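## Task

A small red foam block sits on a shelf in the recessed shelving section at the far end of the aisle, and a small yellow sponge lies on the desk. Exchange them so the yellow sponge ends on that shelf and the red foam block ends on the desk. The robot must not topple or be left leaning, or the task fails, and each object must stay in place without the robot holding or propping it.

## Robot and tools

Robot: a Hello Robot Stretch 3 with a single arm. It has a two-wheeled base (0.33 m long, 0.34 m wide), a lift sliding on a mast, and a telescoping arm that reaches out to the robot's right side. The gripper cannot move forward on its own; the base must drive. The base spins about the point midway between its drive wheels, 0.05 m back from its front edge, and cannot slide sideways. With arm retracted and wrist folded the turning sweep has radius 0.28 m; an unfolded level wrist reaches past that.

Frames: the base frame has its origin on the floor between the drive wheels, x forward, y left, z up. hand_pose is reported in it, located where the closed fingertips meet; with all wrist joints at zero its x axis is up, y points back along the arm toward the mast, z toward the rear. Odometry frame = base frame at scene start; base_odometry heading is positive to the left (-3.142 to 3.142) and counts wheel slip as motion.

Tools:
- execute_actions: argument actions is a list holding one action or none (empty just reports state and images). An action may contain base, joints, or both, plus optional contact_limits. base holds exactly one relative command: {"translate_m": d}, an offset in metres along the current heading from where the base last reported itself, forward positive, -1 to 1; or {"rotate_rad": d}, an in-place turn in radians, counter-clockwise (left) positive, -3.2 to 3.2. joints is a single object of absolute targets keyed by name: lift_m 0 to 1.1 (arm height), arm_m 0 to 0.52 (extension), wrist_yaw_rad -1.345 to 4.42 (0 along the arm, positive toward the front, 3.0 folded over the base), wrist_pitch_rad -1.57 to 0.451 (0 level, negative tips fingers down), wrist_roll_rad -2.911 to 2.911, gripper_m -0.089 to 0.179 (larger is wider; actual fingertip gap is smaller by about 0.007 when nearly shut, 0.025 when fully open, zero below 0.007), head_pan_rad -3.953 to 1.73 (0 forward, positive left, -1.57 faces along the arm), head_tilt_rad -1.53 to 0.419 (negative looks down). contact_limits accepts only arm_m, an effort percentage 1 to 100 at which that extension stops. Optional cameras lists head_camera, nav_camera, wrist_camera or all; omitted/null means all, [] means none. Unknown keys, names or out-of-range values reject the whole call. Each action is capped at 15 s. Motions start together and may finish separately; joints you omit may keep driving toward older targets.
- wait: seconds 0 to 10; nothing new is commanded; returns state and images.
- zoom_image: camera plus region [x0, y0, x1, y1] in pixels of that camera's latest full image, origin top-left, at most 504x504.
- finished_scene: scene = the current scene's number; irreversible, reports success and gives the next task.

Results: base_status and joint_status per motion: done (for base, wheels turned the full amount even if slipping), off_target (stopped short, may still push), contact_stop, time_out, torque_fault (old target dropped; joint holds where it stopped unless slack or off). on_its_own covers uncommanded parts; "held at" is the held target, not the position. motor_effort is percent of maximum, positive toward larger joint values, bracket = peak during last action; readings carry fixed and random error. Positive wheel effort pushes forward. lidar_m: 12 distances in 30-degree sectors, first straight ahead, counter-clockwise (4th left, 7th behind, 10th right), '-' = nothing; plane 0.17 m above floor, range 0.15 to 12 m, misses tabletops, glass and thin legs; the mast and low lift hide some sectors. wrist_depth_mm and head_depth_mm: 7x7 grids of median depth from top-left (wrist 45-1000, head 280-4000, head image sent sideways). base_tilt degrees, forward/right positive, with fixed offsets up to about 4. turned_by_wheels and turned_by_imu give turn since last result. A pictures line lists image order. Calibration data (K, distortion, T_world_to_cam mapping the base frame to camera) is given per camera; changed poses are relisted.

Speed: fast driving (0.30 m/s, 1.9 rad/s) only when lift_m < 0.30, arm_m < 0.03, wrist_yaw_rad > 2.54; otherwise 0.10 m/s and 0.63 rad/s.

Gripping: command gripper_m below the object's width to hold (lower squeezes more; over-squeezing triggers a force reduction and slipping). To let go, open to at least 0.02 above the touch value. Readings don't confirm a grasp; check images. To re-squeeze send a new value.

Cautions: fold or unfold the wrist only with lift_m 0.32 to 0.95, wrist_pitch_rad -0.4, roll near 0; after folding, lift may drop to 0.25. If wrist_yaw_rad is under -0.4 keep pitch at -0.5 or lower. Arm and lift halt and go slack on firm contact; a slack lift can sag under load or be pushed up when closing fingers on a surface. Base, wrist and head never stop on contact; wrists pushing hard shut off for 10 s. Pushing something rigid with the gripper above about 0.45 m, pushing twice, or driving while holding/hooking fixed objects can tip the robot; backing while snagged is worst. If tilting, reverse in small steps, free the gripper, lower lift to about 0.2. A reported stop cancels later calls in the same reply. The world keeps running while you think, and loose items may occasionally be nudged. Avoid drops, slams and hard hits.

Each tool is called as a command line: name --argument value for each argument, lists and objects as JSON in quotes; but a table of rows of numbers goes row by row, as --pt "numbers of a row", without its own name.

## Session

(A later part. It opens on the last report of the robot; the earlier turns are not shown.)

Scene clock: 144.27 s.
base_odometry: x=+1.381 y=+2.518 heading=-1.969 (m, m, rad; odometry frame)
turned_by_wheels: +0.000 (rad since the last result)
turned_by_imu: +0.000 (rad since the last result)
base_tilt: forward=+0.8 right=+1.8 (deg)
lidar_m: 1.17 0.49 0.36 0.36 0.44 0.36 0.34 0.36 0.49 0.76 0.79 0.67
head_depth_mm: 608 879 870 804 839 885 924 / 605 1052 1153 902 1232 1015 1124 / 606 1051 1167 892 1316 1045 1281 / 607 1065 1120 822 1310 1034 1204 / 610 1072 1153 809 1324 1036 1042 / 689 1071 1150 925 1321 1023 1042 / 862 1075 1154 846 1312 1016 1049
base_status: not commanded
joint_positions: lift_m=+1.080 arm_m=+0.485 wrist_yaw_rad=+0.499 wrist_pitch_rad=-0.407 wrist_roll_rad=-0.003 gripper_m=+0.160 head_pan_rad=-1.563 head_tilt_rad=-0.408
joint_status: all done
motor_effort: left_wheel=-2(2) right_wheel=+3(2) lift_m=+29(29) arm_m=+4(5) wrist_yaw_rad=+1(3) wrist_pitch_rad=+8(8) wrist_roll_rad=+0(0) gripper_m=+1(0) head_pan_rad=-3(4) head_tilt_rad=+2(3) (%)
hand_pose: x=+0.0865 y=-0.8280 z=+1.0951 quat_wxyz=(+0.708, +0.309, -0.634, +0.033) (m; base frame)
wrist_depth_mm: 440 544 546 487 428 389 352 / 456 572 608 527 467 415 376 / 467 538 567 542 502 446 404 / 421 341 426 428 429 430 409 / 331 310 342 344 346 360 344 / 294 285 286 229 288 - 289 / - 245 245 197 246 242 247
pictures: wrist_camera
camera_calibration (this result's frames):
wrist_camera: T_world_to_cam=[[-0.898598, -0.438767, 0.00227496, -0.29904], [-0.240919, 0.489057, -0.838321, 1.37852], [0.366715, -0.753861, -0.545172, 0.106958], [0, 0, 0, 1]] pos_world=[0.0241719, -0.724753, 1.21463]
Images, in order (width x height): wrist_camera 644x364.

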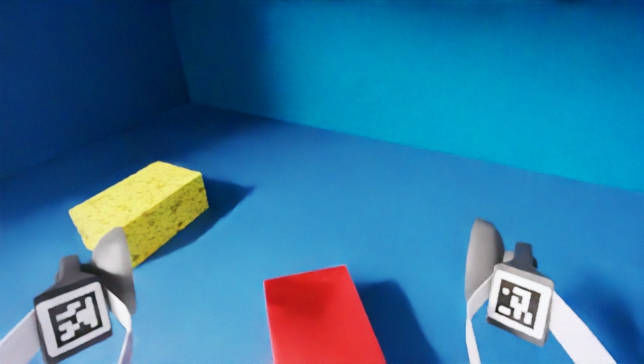

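execute_actions --actions '[{"joints":{"lift_m":0.997}}]' --cameras '[]'

execute_actions --actions '[{"joints":{"gripper_m":0.02}}]' --cameras '["wrist_camera"]'

execute_actions --actions '[{"joints":{"lift_m":1.03}}]' --cameras '[]'

execute_actions --actions '[{"base":{"translate_m":0.1},"joints":{"arm_m":0}}]' --cameras '["wrist_camera"]'

execute_actions --actions '[{"joints":{"lift_m":0.9,"wrist_yaw_rad":2.75,"head_pan_rad":0,"head_tilt_rad":-0.8}}]' --cameras '[]'

execute_actions --actions '[{"joints":{"lift_m":0.28}}]'

Scene clock: 150.30 s.
base_odometry: x=+1.381 y=+2.518 heading=-1.969 (m, m, rad; odometry frame)
turned_by_wheels: +0.000 (rad since the last result)
turned_by_imu: +0.000 (rad since the last result)
base_tilt: forward=+0.6 right=+1.8 (deg)
lidar_m: 1.17 0.49 0.36 0.36 0.44 0.36 0.34 0.36 0.49 0.76 0.78 0.67
head_depth_mm: 609 891 871 - 884 883 922 / 605 1066 1116 806 1235 1008 1132 / 606 1061 1117 824 1307 1048 1284 / 607 1066 1139 772 1326 1036 1202 / 608 1072 1151 809 1313 1031 1044 / 689 1073 1147 927 1314 1027 1045 / 863 1071 1152 848 1310 1020 1050
base_status: not commanded
joint_positions: lift_m=+0.997 arm_m=+0.485 wrist_yaw_rad=+0.499 wrist_pitch_rad=-0.407 wrist_roll_rad=-0.003 gripper_m=+0.160 head_pan_rad=-1.563 head_tilt_rad=-0.408
joint_status: all done
motor_effort: left_wheel=-3(3) right_wheel=+2(2) lift_m=+22(26) arm_m=+5(5) wrist_yaw_rad=+2(0) wrist_pitch_rad=+8(8) wrist_roll_rad=+0(0) gripper_m=+1(1) head_pan_rad=-3(4) head_tilt_rad=+3(1) (%)
hand_pose: x=+0.0865 y=-0.8280 z=+1.0123 quat_wxyz=(+0.708, +0.309, -0.634, +0.033) (m; base frame)
wrist_depth_mm: 437 546 558 489 431 393 354 / 443 518 527 500 454 415 378 / 259 279 358 359 360 360 362 / 258 258 269 185 271 271 273 / 216 225 209 149 209 226 219 / - 181 181 124 133 - 182 / - 156 156 130 148 153 157
pictures: none
No camera images: the call's "cameras" was empty. Leave "cameras" out to get every camera's image.

Scene clock: 152.20 s.
base_odometry: x=+1.381 y=+2.518 heading=-1.969 (m, m, rad; odometry frame)
turned_by_wheels: +0.000 (rad since the last result)
turned_by_imu: +0.000 (rad since the last result)
base_tilt: forward=+0.8 right=+1.7 (deg)
lidar_m: 1.17 0.49 0.36 0.35 0.44 0.36 0.34 0.36 0.49 0.76 0.78 0.67
head_depth_mm: 607 891 872 - 887 885 924 / 603 1056 1118 810 1243 1014 1126 / 605 1068 1118 829 1306 1039 1287 / 606 1066 1136 772 1308 1042 1205 / 607 1072 1152 808 1312 1031 1050 / 690 1074 1154 928 1315 1025 1044 / 862 1067 1143 850 1300 1023 1051
base_status: not commanded
joint_positions: lift_m=+0.997 arm_m=+0.485 wrist_yaw_rad=+0.499 wrist_pitch_rad=-0.407 wrist_roll_rad=-0.003 gripper_m=+0.021 head_pan_rad=-1.563 head_tilt_rad=-0.408
joint_status: all done
motor_effort: left_wheel=-3(3) right_wheel=+3(3) lift_m=+23(23) arm_m=+5(5) wrist_yaw_rad=+1(2) wrist_pitch_rad=+8(8) wrist_roll_rad=+0(0) gripper_m=-24(99) head_pan_rad=-4(4) head_tilt_rad=+3(3) (%)
hand_pose: x=+0.0865 y=-0.8280 z=+1.0123 quat_wxyz=(+0.708, +0.309, -0.634, +0.033) (m; base frame)
wrist_depth_mm: 440 546 556 486 435 392 357 / 444 517 526 498 454 416 374 / 259 280 355 358 362 360 362 / 258 259 257 185 272 271 273 / 216 216 155 149 226 219 218 / 180 181 127 129 176 182 183 / 156 151 147 143 152 157 157
pictures: wrist_camera
camera_calibration (this result's frames):
wrist_camera: T_world_to_cam=[[-0.898622, -0.438718, 0.00227741, -0.298827], [-0.240894, 0.489069, -0.838321, 1.30918], [0.366673, -0.753882, -0.545172, 0.0618421], [0, 0, 0, 1]] pos_world=[0.0241668, -0.72476, 1.13191]
Images, in order (width x height): wrist_camera 644x364.

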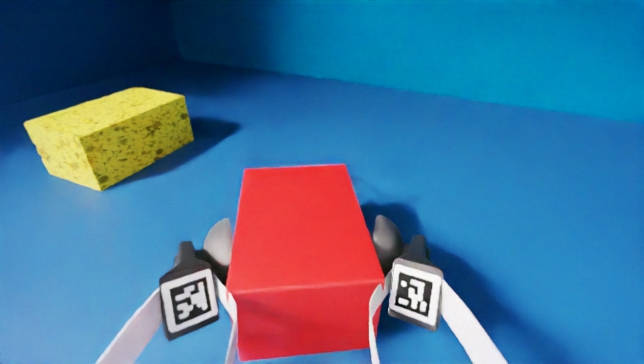

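Scene clock: 153.30 s.
base_odometry: x=+1.381 y=+2.518 heading=-1.969 (m, m, rad; odometry frame)
turned_by_wheels: +0.000 (rad since the last result)
turned_by_imu: +0.000 (rad since the last result)
base_tilt: forward=+0.7 right=+1.7 (deg)
lidar_m: 1.17 0.49 0.36 0.35 0.44 0.36 0.34 0.36 0.49 0.76 0.79 0.67
head_depth_mm: 608 886 884 790 838 879 927 / 606 1065 1123 904 1240 1009 1132 / 604 1070 - 885 1312 1052 1272 / 606 1072 1125 806 1313 1034 1204 / 607 1073 1149 807 1317 1034 1047 / 691 1068 1144 930 1325 1024 1043 / 861 1073 1147 852 1315 1015 1047
base_status: not commanded
joint_positions: lift_m=+1.030 arm_m=+0.485 wrist_yaw_rad=+0.499 wrist_pitch_rad=-0.407 wrist_roll_rad=-0.003 gripper_m=+0.024 head_pan_rad=-1.563 head_tilt_rad=-0.408
joint_status: all done
motor_effort: left_wheel=-3(3) right_wheel=+3(3) lift_m=+29(30) arm_m=+5(5) wrist_yaw_rad=+2(2) wrist_pitch_rad=+8(8) wrist_roll_rad=+0(0) gripper_m=-23(24) head_pan_rad=-3(4) head_tilt_rad=+2(4) (%)
hand_pose: x=+0.0865 y=-0.8280 z=+1.0450 quat_wxyz=(+0.708, +0.310, -0.634, +0.033) (m; base frame)
wrist_depth_mm: 439 547 552 485 438 389 356 / 453 545 591 525 462 416 377 / 434 325 440 441 441 425 394 / 298 286 316 186 333 334 335 / 265 266 155 149 279 268 268 / 222 223 127 129 216 224 224 / 190 189 146 142 186 193 192
pictures: none
No camera images: the call's "cameras" was empty. Leave "cameras" out to get every camera's image.

Scene clock: 158.03 s.
base_odometry: x=+1.342 y=+2.426 heading=-1.969 (m, m, rad; odometry frame)
turned_by_wheels: +0.000 (rad since the last result)
turned_by_imu: +0.000 (rad since the last result)
base_tilt: forward=+0.8 right=+1.8 (deg)
lidar_m: 1.41 0.49 0.36 0.34 0.56 0.46 0.44 0.46 0.63 0.76 0.71 0.58
head_depth_mm: 612 1058 1114 995 - - - / 606 1063 1141 903 - - - / 607 1067 1140 889 1294 - - / 607 1064 1144 883 1305 - - / 808 1073 1152 869 - - - / 837 1069 1152 862 1305 335 1042 / 862 1068 1135 911 1189 941 1183
base_status: done
joint_positions: lift_m=+1.030 arm_m=+0.001 wrist_yaw_rad=+0.500 wrist_pitch_rad=-0.407 wrist_roll_rad=-0.003 gripper_m=+0.024 head_pan_rad=-1.563 head_tilt_rad=-0.408
joint_status: all done
motor_effort: left_wheel=-3(5) right_wheel=+2(7) lift_m=+30(29) arm_m=-3(3) wrist_yaw_rad=+1(2) wrist_pitch_rad=+8(8) wrist_roll_rad=+0(0) gripper_m=-22(23) head_pan_rad=-4(4) head_tilt_rad=+2(2) (%)
hand_pose: x=+0.0867 y=-0.3439 z=+1.0449 quat_wxyz=(+0.708, +0.310, -0.634, +0.033) (m; base frame)
wrist_depth_mm: 406 502 623 893 889 795 732 / 422 523 655 656 616 659 674 / 435 546 720 990 992 488 451 / 448 574 717 186 - - 890 / 462 591 155 149 - 997 920 / 481 595 127 129 800 830 830 / 498 643 146 143 881 704 702
pictures: wrist_camera
camera_calibration (this result's frames):
wrist_camera: T_world_to_cam=[[-0.898165, -0.439653, 0.00229829, -0.0867418], [-0.24161, 0.489203, -0.838037, 1.0996], [0.367321, -0.753251, -0.545609, 0.445117], [0, 0, 0, 1]] pos_world=[0.0242645, -0.240778, 1.16456]
Images, in order (width x height): wrist_camera 644x364.

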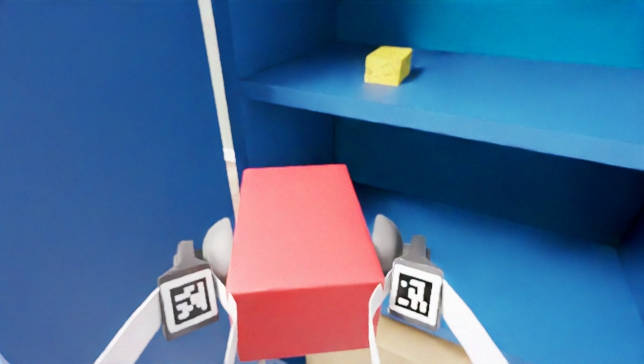

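Scene clock: 160.17 s.
base_odometry: x=+1.342 y=+2.426 heading=-1.969 (m, m, rad; odometry frame)
turned_by_wheels: +0.000 (rad since the last result)
turned_by_imu: +0.000 (rad since the last result)
base_tilt: forward=+0.8 right=+1.8 (deg)
lidar_m: 1.41 0.49 0.36 0.34 0.55 0.46 0.44 0.46 0.63 0.76 0.71 0.58
head_depth_mm: 886 870 1429 1135 828 1016 1153 / 3598 1377 1457 1256 1208 1192 1148 / 3787 3514 2474 1871 1560 1326 1136 / 3804 3511 2486 1892 1560 1311 1142 / 3792 3483 2462 1897 1542 1314 1130 / 3701 2959 1594 1589 1477 1293 1127 / 1117 1129 1007 1085 1218 1034 1056
base_status: not commanded
joint_positions: lift_m=+0.900 arm_m=+0.001 wrist_yaw_rad=+2.748 wrist_pitch_rad=-0.408 wrist_roll_rad=-0.003 gripper_m=+0.024 head_pan_rad=-0.007 head_tilt_rad=-0.790
joint_status: all done
motor_effort: left_wheel=-3(2) right_wheel=+2(3) lift_m=+24(27) arm_m=-3(3) wrist_yaw_rad=+3(4) wrist_pitch_rad=+8(8) wrist_roll_rad=+0(0) gripper_m=-23(22) head_pan_rad=+3(42) head_tilt_rad=-4(25) (%)
hand_pose: x=+0.0654 y=+0.0627 z=+0.9151 quat_wxyz=(+0.276, +0.706, +0.006, +0.652) (m; base frame)
wrist_depth_mm: 317 322 355 399 452 513 - / 664 750 821 882 638 570 897 / 719 628 585 589 594 876 830 / 791 466 452 186 633 905 980 / 805 463 155 149 716 - - / - 641 127 129 803 - - / - 540 146 143 951 - -
pictures: none
No camera images: the call's "cameras" was empty. Leave "cameras" out to get every camera's image.

Scene clock: 166.63 s.
base_odometry: x=+1.342 y=+2.426 heading=-1.969 (m, m, rad; odometry frame)
turned_by_wheels: +0.000 (rad since the last result)
turned_by_imu: +0.000 (rad since the last result)
base_tilt: forward=+0.9 right=+1.8 (deg)
lidar_m: 1.41 0.49 0.36 0.34 0.56 0.46 0.44 0.46 0.63 0.76 0.72 0.58
head_depth_mm: 891 873 1412 1139 823 1007 1148 / 3638 1372 1454 1251 1212 1190 1143 / 3655 3547 2491 1867 1567 1315 1142 / 3719 3562 2471 1927 1569 1310 1133 / 3787 3465 2470 1904 1561 1304 1134 / 3766 2948 1582 1586 1467 1282 1128 / 1120 1141 1017 1081 1220 1034 1058
base_status: not commanded
joint_positions: lift_m=+0.280 arm_m=+0.001 wrist_yaw_rad=+2.748 wrist_pitch_rad=-0.408 wrist_roll_rad=-0.003 gripper_m=+0.024 head_pan_rad=-0.007 head_tilt_rad=-0.790
joint_status: all done
motor_effort: left_wheel=-2(3) right_wheel=+2(2) lift_m=+23(23) arm_m=-3(3) wrist_yaw_rad=+3(3) wrist_pitch_rad=+8(8) wrist_roll_rad=+0(0) gripper_m=-23(22) head_pan_rad=+4(4) head_tilt_rad=-3(5) (%)
hand_pose: x=+0.0653 y=+0.0627 z=+0.2951 quat_wxyz=(+0.276, +0.706, +0.006, +0.652) (m; base frame)
wrist_depth_mm: 641 665 495 499 508 506 698 / 674 358 388 436 504 569 744 / 720 403 417 475 553 782 819 / 650 615 438 186 607 723 807 / 539 513 155 149 641 646 657 / - 448 127 129 517 540 540 / - - 137 143 446 459 462
pictures: head_camera (sideways: a quarter turn clockwise sets it upright), nav_camera (sideways: a quarter turn counterclockwise sets it upright), wrist_camera
camera_calibration (this result's frames):
head_camera: T_world_to_cam=[[-0.694614, -0.0363322, -0.718465, 0.957787], [-0.0127713, 0.999189, -0.0381809, 0.0499906], [0.71927, -0.0173452, -0.694515, 0.852433], [0, 0, 0, 1]] pos_world=[0.0528013, -0.000365961, 1.28207]
nav_camera: T_world_to_cam=[[0.740488, -0.0354849, 0.671132, -0.839508], [-0.00911994, -0.999044, -0.0427603, 0.100021], [0.672007, 0.0255428, -0.740104, 0.918296], [0, 0, 0, 1]] pos_world=[0.00545644, 0.0466794, 1.24733]
wrist_camera: T_world_to_cam=[[0.905516, -0.424306, 0.00232589, -0.0442096], [-0.229922, -0.495272, -0.83776, 0.327993], [0.356618, 0.75807, -0.546034, 0.256224], [0, 0, 0, 1]] pos_world=[0.024071, -0.0505489, 0.414789]
Images, in order (width x height): head_camera 896x504, nav_camera 672x504, wrist_camera 644x364.

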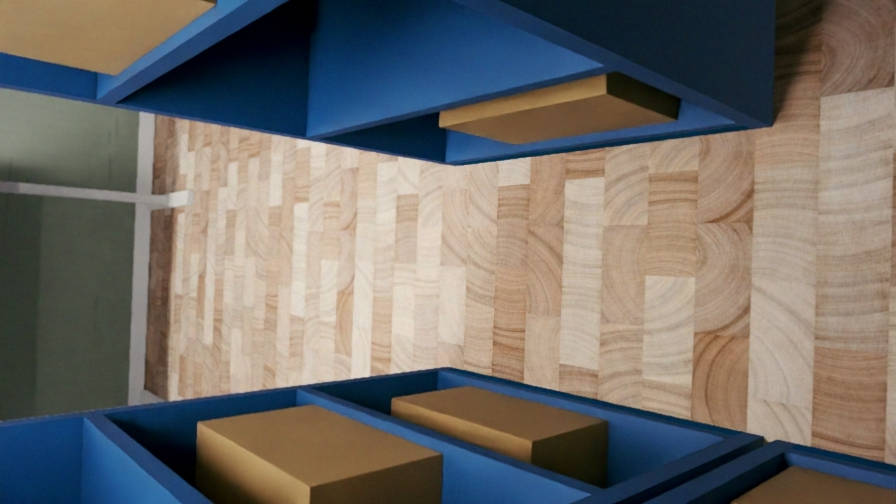

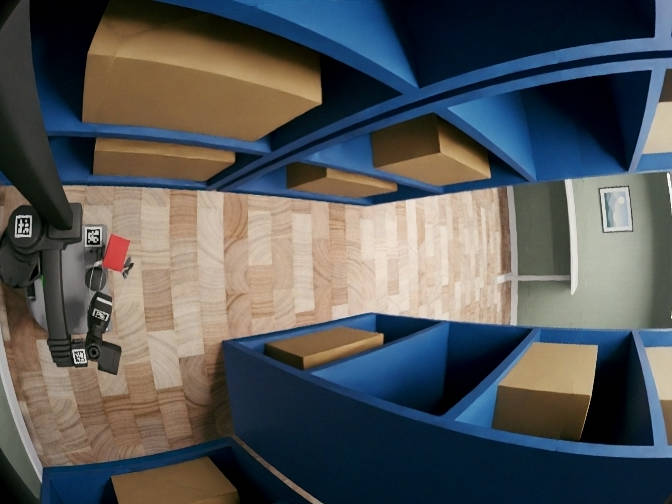

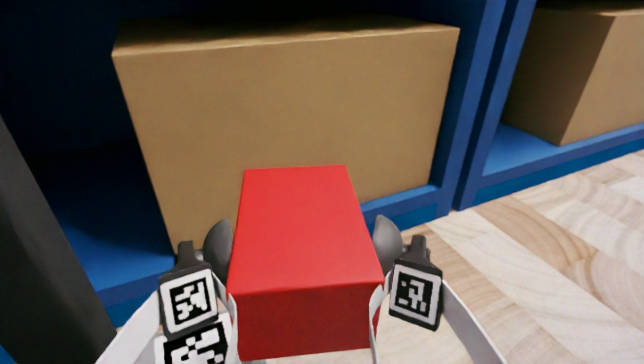

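execute_actions --actions '[{"base":{"rotate_rad":0.02}}]' --cameras '[]'

execute_actions --actions '[{"base":{"translate_m":1.0}}]' --cameras '[]'

execute_actions --actions '[{"base":{"translate_m":1.0}}]' --cameras '[]'

execute_actions --actions '[{"base":{"translate_m":1.0}}]' --cameras '[]'

execute_actions --actions '[{"base":{"rotate_rad":1.57},"joints":{"lift_m":0.94,"head_pan_rad":-1.57,"head_tilt_rad":-0.6}}]' --cameras '[]'

execute_actions --actions '[{"joints":{"lift_m":1.02,"wrist_yaw_rad":0}}]'

Scene clock: 173.17 s.
base_odometry: x=+1.342 y=+2.426 heading=-1.949 (m, m, rad; odometry frame)
turned_by_wheels: +0.020 (rad since the last result)
turned_by_imu: +0.020 (rad since the last result)
base_tilt: forward=+0.8 right=+1.7 (deg)
lidar_m: 1.25 0.48 0.35 0.34 0.55 0.46 0.44 0.46 0.64 0.76 0.70 0.58
head_depth_mm: 958 942 1418 1127 845 989 1147 / 3722 3015 1459 1371 1262 1234 1139 / 3625 3573 2476 1914 1564 1315 1136 / 3795 3603 2462 1915 1558 1317 1133 / 3878 3495 2459 1897 1551 1308 1132 / 3598 1327 1405 1476 1454 1285 1125 / 1130 1083 1015 1066 1009 998 1055
base_status: done
joint_positions: lift_m=+0.280 arm_m=+0.001 wrist_yaw_rad=+2.748 wrist_pitch_rad=-0.408 wrist_roll_rad=-0.003 gripper_m=+0.024 head_pan_rad=-0.007 head_tilt_rad=-0.790
joint_status: not commanded
motor_effort: left_wheel=-3(10) right_wheel=+2(7) lift_m=+23(23) arm_m=-3(3) wrist_yaw_rad=+3(2) wrist_pitch_rad=+8(8) wrist_roll_rad=+0(0) gripper_m=-22(23) head_pan_rad=+3(4) head_tilt_rad=-4(5) (%)
hand_pose: x=+0.0653 y=+0.0627 z=+0.2951 quat_wxyz=(+0.276, +0.706, +0.006, +0.652) (m; base frame)
wrist_depth_mm: 644 667 494 501 507 502 697 / 686 359 383 433 490 544 725 / 727 750 412 468 544 775 796 / 643 619 436 186 597 722 792 / 535 522 155 149 633 645 649 / - 451 127 129 516 542 534 / - - 137 142 446 463 457
pictures: none
No camera images: the call's "cameras" was empty. Leave "cameras" out to get every camera's image.

Scene clock: 178.27 s.
base_odometry: x=+0.972 y=+1.497 heading=-1.950 (m, m, rad; odometry frame)
turned_by_wheels: +0.000 (rad since the last result)
turned_by_imu: +0.007 (rad since the last result)
base_tilt: forward=+0.7 right=+1.6 (deg)
lidar_m: 3.27 0.49 0.33 0.32 0.34 0.55 1.42 0.45 0.33 0.32 0.34 0.49
head_depth_mm: 2795 3204 2530 1952 1580 1325 1010 / 2814 3156 2523 1924 1572 1321 1115 / 2771 3123 2505 1912 1565 1308 1147 / 2859 3138 2479 1915 1548 1316 1128 / 2875 3183 2447 1902 1545 1306 1133 / 2886 3189 2443 1897 1539 1300 1131 / 2848 3180 2418 1877 1540 1274 1031
base_status: done
joint_positions: lift_m=+0.280 arm_m=+0.001 wrist_yaw_rad=+2.749 wrist_pitch_rad=-0.408 wrist_roll_rad=-0.003 gripper_m=+0.024 head_pan_rad=-0.007 head_tilt_rad=-0.791
joint_status: not commanded
motor_effort: left_wheel=-3(8) right_wheel=+3(8) lift_m=+23(23) arm_m=-2(2) wrist_yaw_rad=+2(2) wrist_pitch_rad=+8(8) wrist_roll_rad=+0(1) gripper_m=-22(22) head_pan_rad=+4(3) head_tilt_rad=-3(4) (%)
hand_pose: x=+0.0652 y=+0.0627 z=+0.2951 quat_wxyz=(+0.276, +0.706, +0.006, +0.652) (m; base frame)
wrist_depth_mm: 482 489 495 616 525 - - / 305 326 362 406 553 - - / 322 351 389 442 572 - - / 345 376 406 186 606 812 804 / 376 408 155 149 610 642 641 / - 435 127 129 513 533 538 / - - 137 143 447 456 462
pictures: none
No camera images: the call's "cameras" was empty. Leave "cameras" out to get every camera's image.

Scene clock: 183.37 s.
base_odometry: x=+0.602 y=+0.568 heading=-1.950 (m, m, rad; odometry frame)
turned_by_wheels: +0.000 (rad since the last result)
turned_by_imu: +0.007 (rad since the last result)
base_tilt: forward=+0.7 right=+1.7 (deg)
lidar_m: 1.89 2.06 1.88 1.84 0.80 0.65 1.24 0.67 0.86 1.90 1.98 2.37
head_depth_mm: 1857 2199 2476 1944 1574 1323 1149 / 1768 2136 2391 1933 1566 1323 1147 / 1747 2265 2445 1908 1568 1311 1140 / 1717 2252 2445 1908 1553 1314 1139 / 1681 2278 2422 1906 1554 1311 1133 / 1846 2302 2440 1888 1532 1303 1127 / 1828 2298 2338 1885 1530 1292 1122
base_status: done
joint_positions: lift_m=+0.280 arm_m=+0.001 wrist_yaw_rad=+2.749 wrist_pitch_rad=-0.408 wrist_roll_rad=-0.003 gripper_m=+0.024 head_pan_rad=-0.007 head_tilt_rad=-0.791
joint_status: not commanded
motor_effort: left_wheel=-3(9) right_wheel=+2(8) lift_m=+24(24) arm_m=-3(3) wrist_yaw_rad=+2(1) wrist_pitch_rad=+8(8) wrist_roll_rad=+0(0) gripper_m=-22(23) head_pan_rad=+4(3) head_tilt_rad=-4(4) (%)
hand_pose: x=+0.0651 y=+0.0627 z=+0.2951 quat_wxyz=(+0.276, +0.706, +0.006, +0.652) (m; base frame)
wrist_depth_mm: - - - - - - - / - - - - - - - / - - - - - - - / 793 791 754 185 800 806 804 / 648 639 155 149 672 647 646 / - 532 127 129 520 538 535 / - - 137 142 445 460 461
pictures: none
No camera images: the call's "cameras" was empty. Leave "cameras" out to get every camera's image.

Scene clock: 188.47 s.
base_odometry: x=+0.232 y=-0.361 heading=-1.950 (m, m, rad; odometry frame)
turned_by_wheels: +0.000 (rad since the last result)
turned_by_imu: +0.007 (rad since the last result)
base_tilt: forward=+0.7 right=+1.7 (deg)
lidar_m: 1.30 1.19 1.86 1.79 1.90 1.62 1.60 1.66 2.00 1.94 1.78 0.93
head_depth_mm: 1075 931 651 1151 1542 1328 1147 / 1086 925 645 1713 1495 1327 1145 / 1095 909 643 1712 1569 1318 1136 / 1097 901 637 1736 1556 1317 1136 / 1103 892 632 1741 1557 1310 1131 / 1106 879 629 1717 1548 1309 1127 / 1116 878 625 1749 1545 1301 1123
base_status: done
joint_positions: lift_m=+0.280 arm_m=+0.001 wrist_yaw_rad=+2.749 wrist_pitch_rad=-0.408 wrist_roll_rad=-0.003 gripper_m=+0.024 head_pan_rad=-0.007 head_tilt_rad=-0.791
joint_status: not commanded
motor_effort: left_wheel=-3(8) right_wheel=+3(8) lift_m=+24(24) arm_m=-2(3) wrist_yaw_rad=+1(1) wrist_pitch_rad=+8(8) wrist_roll_rad=+0(0) gripper_m=-22(22) head_pan_rad=+4(3) head_tilt_rad=-4(3) (%)
hand_pose: x=+0.0651 y=+0.0627 z=+0.2951 quat_wxyz=(+0.276, +0.706, +0.006, +0.652) (m; base frame)
wrist_depth_mm: - - - - - - - / - - - - - - - / - - - - - - - / 801 796 759 186 804 797 816 / 647 637 155 149 664 643 649 / - 535 127 129 522 533 540 / - - 137 142 443 463 463
pictures: none
No camera images: the call's "cameras" was empty. Leave "cameras" out to get every camera's image.

Scene clock: 195.30 s.
base_odometry: x=+0.232 y=-0.361 heading=-0.380 (m, m, rad; odometry frame)
turned_by_wheels: +1.570 (rad since the last result)
turned_by_imu: +1.580 (rad since the last result)
base_tilt: forward=+0.5 right=+1.7 (deg)
lidar_m: 1.79 1.90 1.62 1.60 1.66 1.99 1.94 1.78 0.93 1.30 1.20 1.86
head_depth_mm: 1055 1167 1008 661 1114 - - / 1067 1177 988 657 1674 - - / 1076 1194 977 652 1670 - - / 1075 1199 965 645 1691 - - / 1094 1206 956 670 1701 - 1148 / 1096 1217 943 667 1707 1504 1185 / 1102 1220 935 662 1720 1451 1212
base_status: done
joint_positions: lift_m=+0.940 arm_m=+0.001 wrist_yaw_rad=+2.749 wrist_pitch_rad=-0.408 wrist_roll_rad=-0.003 gripper_m=+0.024 head_pan_rad=-1.563 head_tilt_rad=-0.606
joint_status: all done
motor_effort: left_wheel=-2(13) right_wheel=+2(8) lift_m=+29(33) arm_m=-2(3) wrist_yaw_rad=+1(1) wrist_pitch_rad=+8(8) wrist_roll_rad=+0(0) gripper_m=-22(23) head_pan_rad=-5(41) head_tilt_rad=+2(17) (%)
hand_pose: x=+0.0651 y=+0.0627 z=+0.9547 quat_wxyz=(+0.276, +0.706, +0.006, +0.652) (m; base frame)
wrist_depth_mm: - - - - - - - / - - - - - - - / - - - - - - - / - - - 186 - - - / - - 155 149 - - - / - - 127 129 - - - / - - 146 143 - - -
pictures: none
No camera images: the call's "cameras" was empty. Leave "cameras" out to get every camera's image.

Scene clock: 197.70 s.
base_odometry: x=+0.232 y=-0.361 heading=-0.380 (m, m, rad; odometry frame)
turned_by_wheels: +0.000 (rad since the last result)
turned_by_imu: +0.000 (rad since the last result)
base_tilt: forward=+0.8 right=+1.7 (deg)
lidar_m: 1.79 1.90 1.63 1.60 1.66 2.00 1.94 1.78 0.93 1.30 1.20 1.86
head_depth_mm: 1054 1170 1074 - - - - / 1069 1177 991 - - - - / 1080 1191 980 - - - - / 1082 1195 962 693 - 1425 1229 / 1088 1205 957 671 1726 1464 1219 / 1091 1224 944 668 1713 1463 1215 / 1103 1217 931 661 1722 1448 1208
base_status: not commanded
joint_positions: lift_m=+1.020 arm_m=+0.001 wrist_yaw_rad=+0.002 wrist_pitch_rad=-0.408 wrist_roll_rad=-0.003 gripper_m=+0.024 head_pan_rad=-1.563 head_tilt_rad=-0.606
joint_status: all done
motor_effort: left_wheel=-3(4) right_wheel=+3(2) lift_m=+30(29) arm_m=-3(3) wrist_yaw_rad=-3(4) wrist_pitch_rad=+8(8) wrist_roll_rad=+0(0) gripper_m=-23(23) head_pan_rad=-4(5) head_tilt_rad=+2(3) (%)
hand_pose: x=-0.0210 y=-0.3713 z=+1.0347 quat_wxyz=(+0.694, +0.145, -0.691, -0.143) (m; base frame)
wrist_depth_mm: - - 995 - - 997 - / 767 766 765 785 777 779 - / 514 516 514 517 520 525 530 / 387 392 372 186 393 394 396 / - - 155 149 348 835 - / - - 127 129 923 - - / - - 146 143 - - -
pictures: head_camera (sideways: a quarter turn clockwise sets it upright), nav_camera (sideways: a quarter turn counterclockwise sets it upright), wrist_camera
camera_calibration (this result's frames):
head_camera: T_world_to_cam=[[-0.0455847, 0.550641, -0.833496, 1.10377], [0.998944, 0.0203758, -0.0411721, 0.0477229], [-0.00568795, -0.834493, -0.550989, 0.670151], [0, 0, 0, 1]] pos_world=[0.00645431, -0.0495192, 1.2912]
nav_camera: T_world_to_cam=[[-0.0254768, -0.60547, 0.79546, -0.996874], [-0.999007, -0.0136814, -0.0424096, 0.105613], [0.0365607, -0.795751, -0.60452, 0.745818], [0, 0, 0, 1]] pos_world=[0.0528431, -0.00864663, 1.24831]
wrist_camera: T_world_to_cam=[[-0.999101, 0.0423241, 0.00235132, -0.0187043], [0.0211657, 0.546161, -0.837413, 1.1044], [-0.0367269, -0.836611, -0.546565, 0.419996], [0, 0, 0, 1]] pos_world=[-0.0266378, -0.251016, 1.15444]
Images, in order (width x height): head_camera 896x504, nav_camera 672x504, wrist_camera 644x364.

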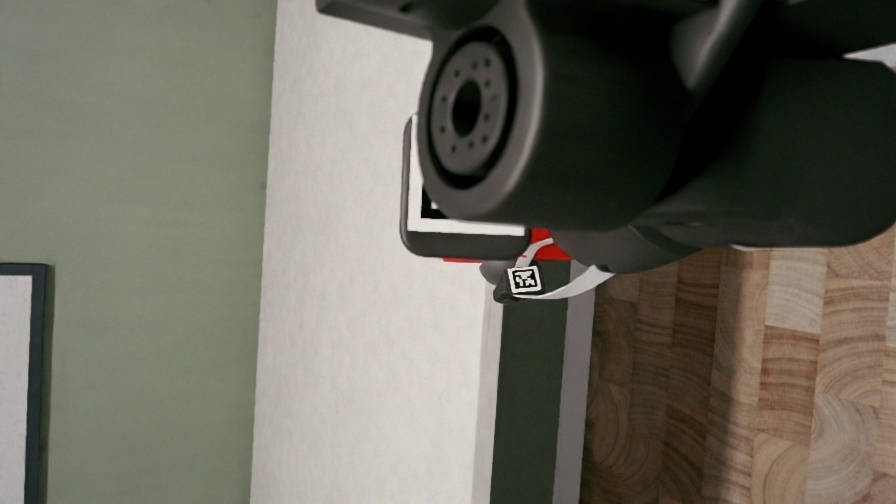

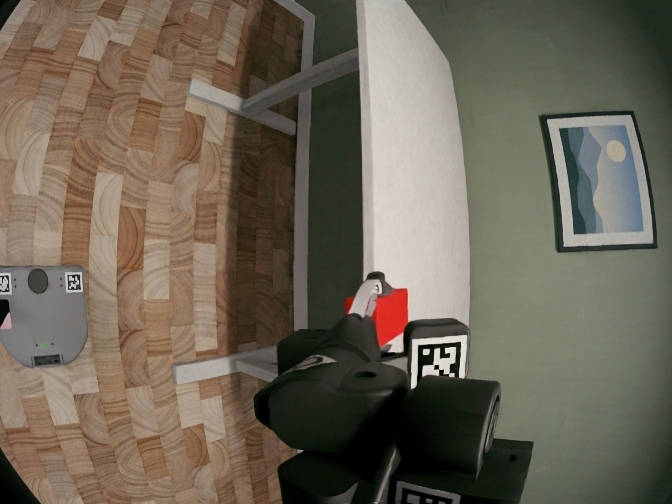

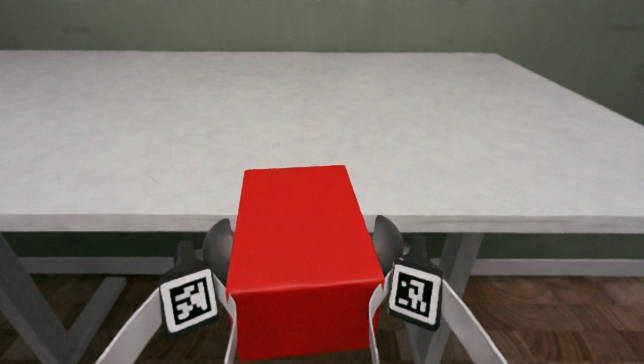

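execute_actions --actions '[{"joints":{"arm_m":0.35}}]' --cameras '[]'

execute_actions --actions '[{"joints":{"lift_m":0.959}}]' --cameras '[]'

execute_actions --actions '[{"joints":{"gripper_m":0.13}}]' --cameras '[]'

execute_actions --actions '[{"joints":{"lift_m":1.03}}]' --cameras '["wrist_camera"]'

finished_scene --scene 1

Scene clock: 206.20 s.
base_odometry: x=+0.232 y=-0.361 heading=-0.380 (m, m, rad; odometry frame)
turned_by_wheels: +0.000 (rad since the last result)
turned_by_imu: +0.000 (rad since the last result)
base_tilt: forward=+0.8 right=+1.7 (deg)
lidar_m: 1.79 1.90 1.63 1.61 1.67 1.99 1.94 1.78 0.93 1.31 1.20 1.86
head_depth_mm: 1055 1134 878 660 1156 1422 1236 / 1067 1150 895 659 1667 1450 1238 / 1067 1140 855 651 1680 1482 1227 / 1076 1184 961 645 1703 1475 1230 / 1091 1203 960 672 1704 1473 1223 / 1101 1212 944 666 1699 1458 1219 / 1106 1220 931 663 1723 1457 1210
base_status: not commanded
joint_positions: lift_m=+1.020 arm_m=+0.350 wrist_yaw_rad=+0.001 wrist_pitch_rad=-0.408 wrist_roll_rad=-0.003 gripper_m=+0.024 head_pan_rad=-1.563 head_tilt_rad=-0.606
joint_status: all done
motor_effort: left_wheel=-3(3) right_wheel=+3(3) lift_m=+30(29) arm_m=+5(4) wrist_yaw_rad=-1(2) wrist_pitch_rad=+8(8) wrist_roll_rad=+0(0) gripper_m=-22(22) head_pan_rad=-4(4) head_tilt_rad=+2(2) (%)
hand_pose: x=-0.0213 y=-0.7203 z=+1.0347 quat_wxyz=(+0.694, +0.144, -0.691, -0.143) (m; base frame)
wrist_depth_mm: 670 665 667 666 663 669 663 / 701 695 696 699 701 710 721 / 513 516 513 519 517 524 520 / 384 385 373 186 389 392 392 / 311 313 155 149 326 316 316 / 261 262 127 129 254 263 264 / 224 221 146 142 219 226 226
pictures: none
No camera images: the call's "cameras" was empty. Leave "cameras" out to get every camera's image.

Scene clock: 207.60 s.
base_odometry: x=+0.232 y=-0.361 heading=-0.380 (m, m, rad; odometry frame)
turned_by_wheels: +0.000 (rad since the last result)
turned_by_imu: +0.000 (rad since the last result)
base_tilt: forward=+0.8 right=+1.7 (deg)
lidar_m: 1.79 1.90 1.62 1.60 1.67 1.99 1.94 1.78 0.93 1.31 1.20 1.86
head_depth_mm: 1057 1167 1189 - 1169 1407 1235 / 1068 1175 - 656 1683 1447 1229 / 1071 1178 - 624 1673 1475 1228 / 1084 1198 963 620 1702 1482 1228 / 1087 1204 955 670 1714 1454 1213 / 1101 1213 943 667 1715 1455 1217 / 1109 1231 932 662 1718 1450 1209
base_status: not commanded
joint_positions: lift_m=+0.959 arm_m=+0.350 wrist_yaw_rad=+0.001 wrist_pitch_rad=-0.408 wrist_roll_rad=-0.003 gripper_m=+0.024 head_pan_rad=-1.563 head_tilt_rad=-0.606
joint_status: all done
motor_effort: left_wheel=-3(4) right_wheel=+3(2) lift_m=+23(26) arm_m=+5(5) wrist_yaw_rad=+0(0) wrist_pitch_rad=+8(8) wrist_roll_rad=+0(0) gripper_m=-22(22) head_pan_rad=-4(3) head_tilt_rad=+2(2) (%)
hand_pose: x=-0.0213 y=-0.7203 z=+0.9740 quat_wxyz=(+0.694, +0.144, -0.691, -0.143) (m; base frame)
wrist_depth_mm: 670 661 665 663 669 662 660 / 525 527 532 538 541 547 547 / 359 360 361 364 366 367 369 / 273 272 262 186 275 276 276 / 220 220 155 149 231 222 224 / 183 184 127 129 179 186 186 / 158 156 146 143 155 159 160
pictures: none
No camera images: the call's "cameras" was empty. Leave "cameras" out to get every camera's image.

Scene clock: 209.17 s.
base_odometry: x=+0.232 y=-0.361 heading=-0.380 (m, m, rad; odometry frame)
turned_by_wheels: +0.000 (rad since the last result)
turned_by_imu: +0.000 (rad since the last result)
base_tilt: forward=+0.8 right=+1.9 (deg)
lidar_m: 1.79 1.90 1.62 1.60 1.66 1.99 1.94 1.78 0.93 1.30 1.20 1.86
head_depth_mm: 1055 1168 1179 - 1162 1415 1227 / 1062 1174 - 655 1666 1452 1233 / 1079 1188 - 621 1692 1488 1223 / 1080 1197 1001 621 1706 1473 1231 / 1086 1199 955 669 1703 1468 1221 / 1094 1210 943 668 1709 1456 1216 / 1103 1225 937 662 1732 1446 1210
base_status: not commanded
joint_positions: lift_m=+0.959 arm_m=+0.350 wrist_yaw_rad=+0.001 wrist_pitch_rad=-0.408 wrist_roll_rad=-0.003 gripper_m=+0.130 head_pan_rad=-1.563 head_tilt_rad=-0.606
joint_status: all done
motor_effort: left_wheel=-4(2) right_wheel=+3(3) lift_m=+23(23) arm_m=+5(5) wrist_yaw_rad=+0(0) wrist_pitch_rad=+8(9) wrist_roll_rad=+0(0) gripper_m=+0(93) head_pan_rad=-4(4) head_tilt_rad=+2(2) (%)
hand_pose: x=-0.0213 y=-0.7203 z=+0.9740 quat_wxyz=(+0.694, +0.144, -0.691, -0.143) (m; base frame)
wrist_depth_mm: 657 663 664 656 667 663 667 / 524 527 538 536 539 543 546 / 358 360 363 363 366 365 367 / 273 272 274 190 275 276 277 / 220 229 204 153 221 222 223 / 184 - 137 131 180 189 186 / - 155 150 143 159 155 160
pictures: none
No camera images: the call's "cameras" was empty. Leave "cameras" out to get every camera's image.

Scene clock: 210.63 s.
base_odometry: x=+0.232 y=-0.361 heading=-0.380 (m, m, rad; odometry frame)
turned_by_wheels: +0.000 (rad since the last result)
turned_by_imu: +0.000 (rad since the last result)
base_tilt: forward=+0.6 right=+1.7 (deg)
lidar_m: 1.79 1.90 1.62 1.61 1.66 1.99 1.94 1.78 0.93 1.30 1.20 1.86
head_depth_mm: 1059 - 938 658 1157 1416 1236 / 1068 - 923 657 1677 1446 1233 / 1068 - 854 651 1683 1481 1230 / 1081 1183 898 643 1714 1474 1223 / 1081 1200 955 672 1709 1472 1229 / 1097 1212 939 667 1714 1468 1211 / 1103 1227 936 661 1735 1454 1213
base_status: not commanded
joint_positions: lift_m=+1.030 arm_m=+0.350 wrist_yaw_rad=+0.001 wrist_pitch_rad=-0.408 wrist_roll_rad=-0.003 gripper_m=+0.130 head_pan_rad=-1.563 head_tilt_rad=-0.606
joint_status: all done
motor_effort: left_wheel=-4(4) right_wheel=+3(3) lift_m=+28(32) arm_m=+5(5) wrist_yaw_rad=-1(1) wrist_pitch_rad=+8(9) wrist_roll_rad=+0(0) gripper_m=+1(1) head_pan_rad=-4(4) head_tilt_rad=+2(2) (%)
hand_pose: x=-0.0213 y=-0.7203 z=+1.0447 quat_wxyz=(+0.694, +0.144, -0.691, -0.143) (m; base frame)
wrist_depth_mm: 668 669 661 663 661 665 670 / 719 707 710 713 709 707 723 / 530 539 537 542 541 550 547 / 404 403 409 409 410 411 411 / 325 342 328 328 328 332 330 / 279 - 266 224 275 282 277 / 235 229 229 187 237 231 237
pictures: wrist_camera
camera_calibration (this result's frames):
wrist_camera: T_world_to_cam=[[-0.999038, 0.0437893, 0.00235127, -0.00323262], [0.0219667, 0.546129, -0.837413, 1.30338], [-0.0379538, -0.836556, -0.546565, 0.133537], [0, 0, 0, 1]] pos_world=[-0.0267922, -0.599959, 1.16446]
Images, in order (width x height): wrist_camera 644x364.

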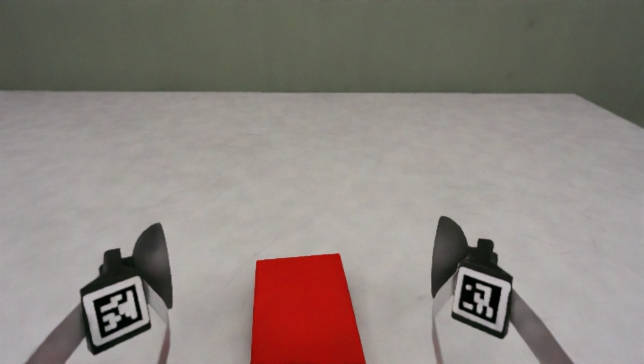

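The scene is finished: the task was done.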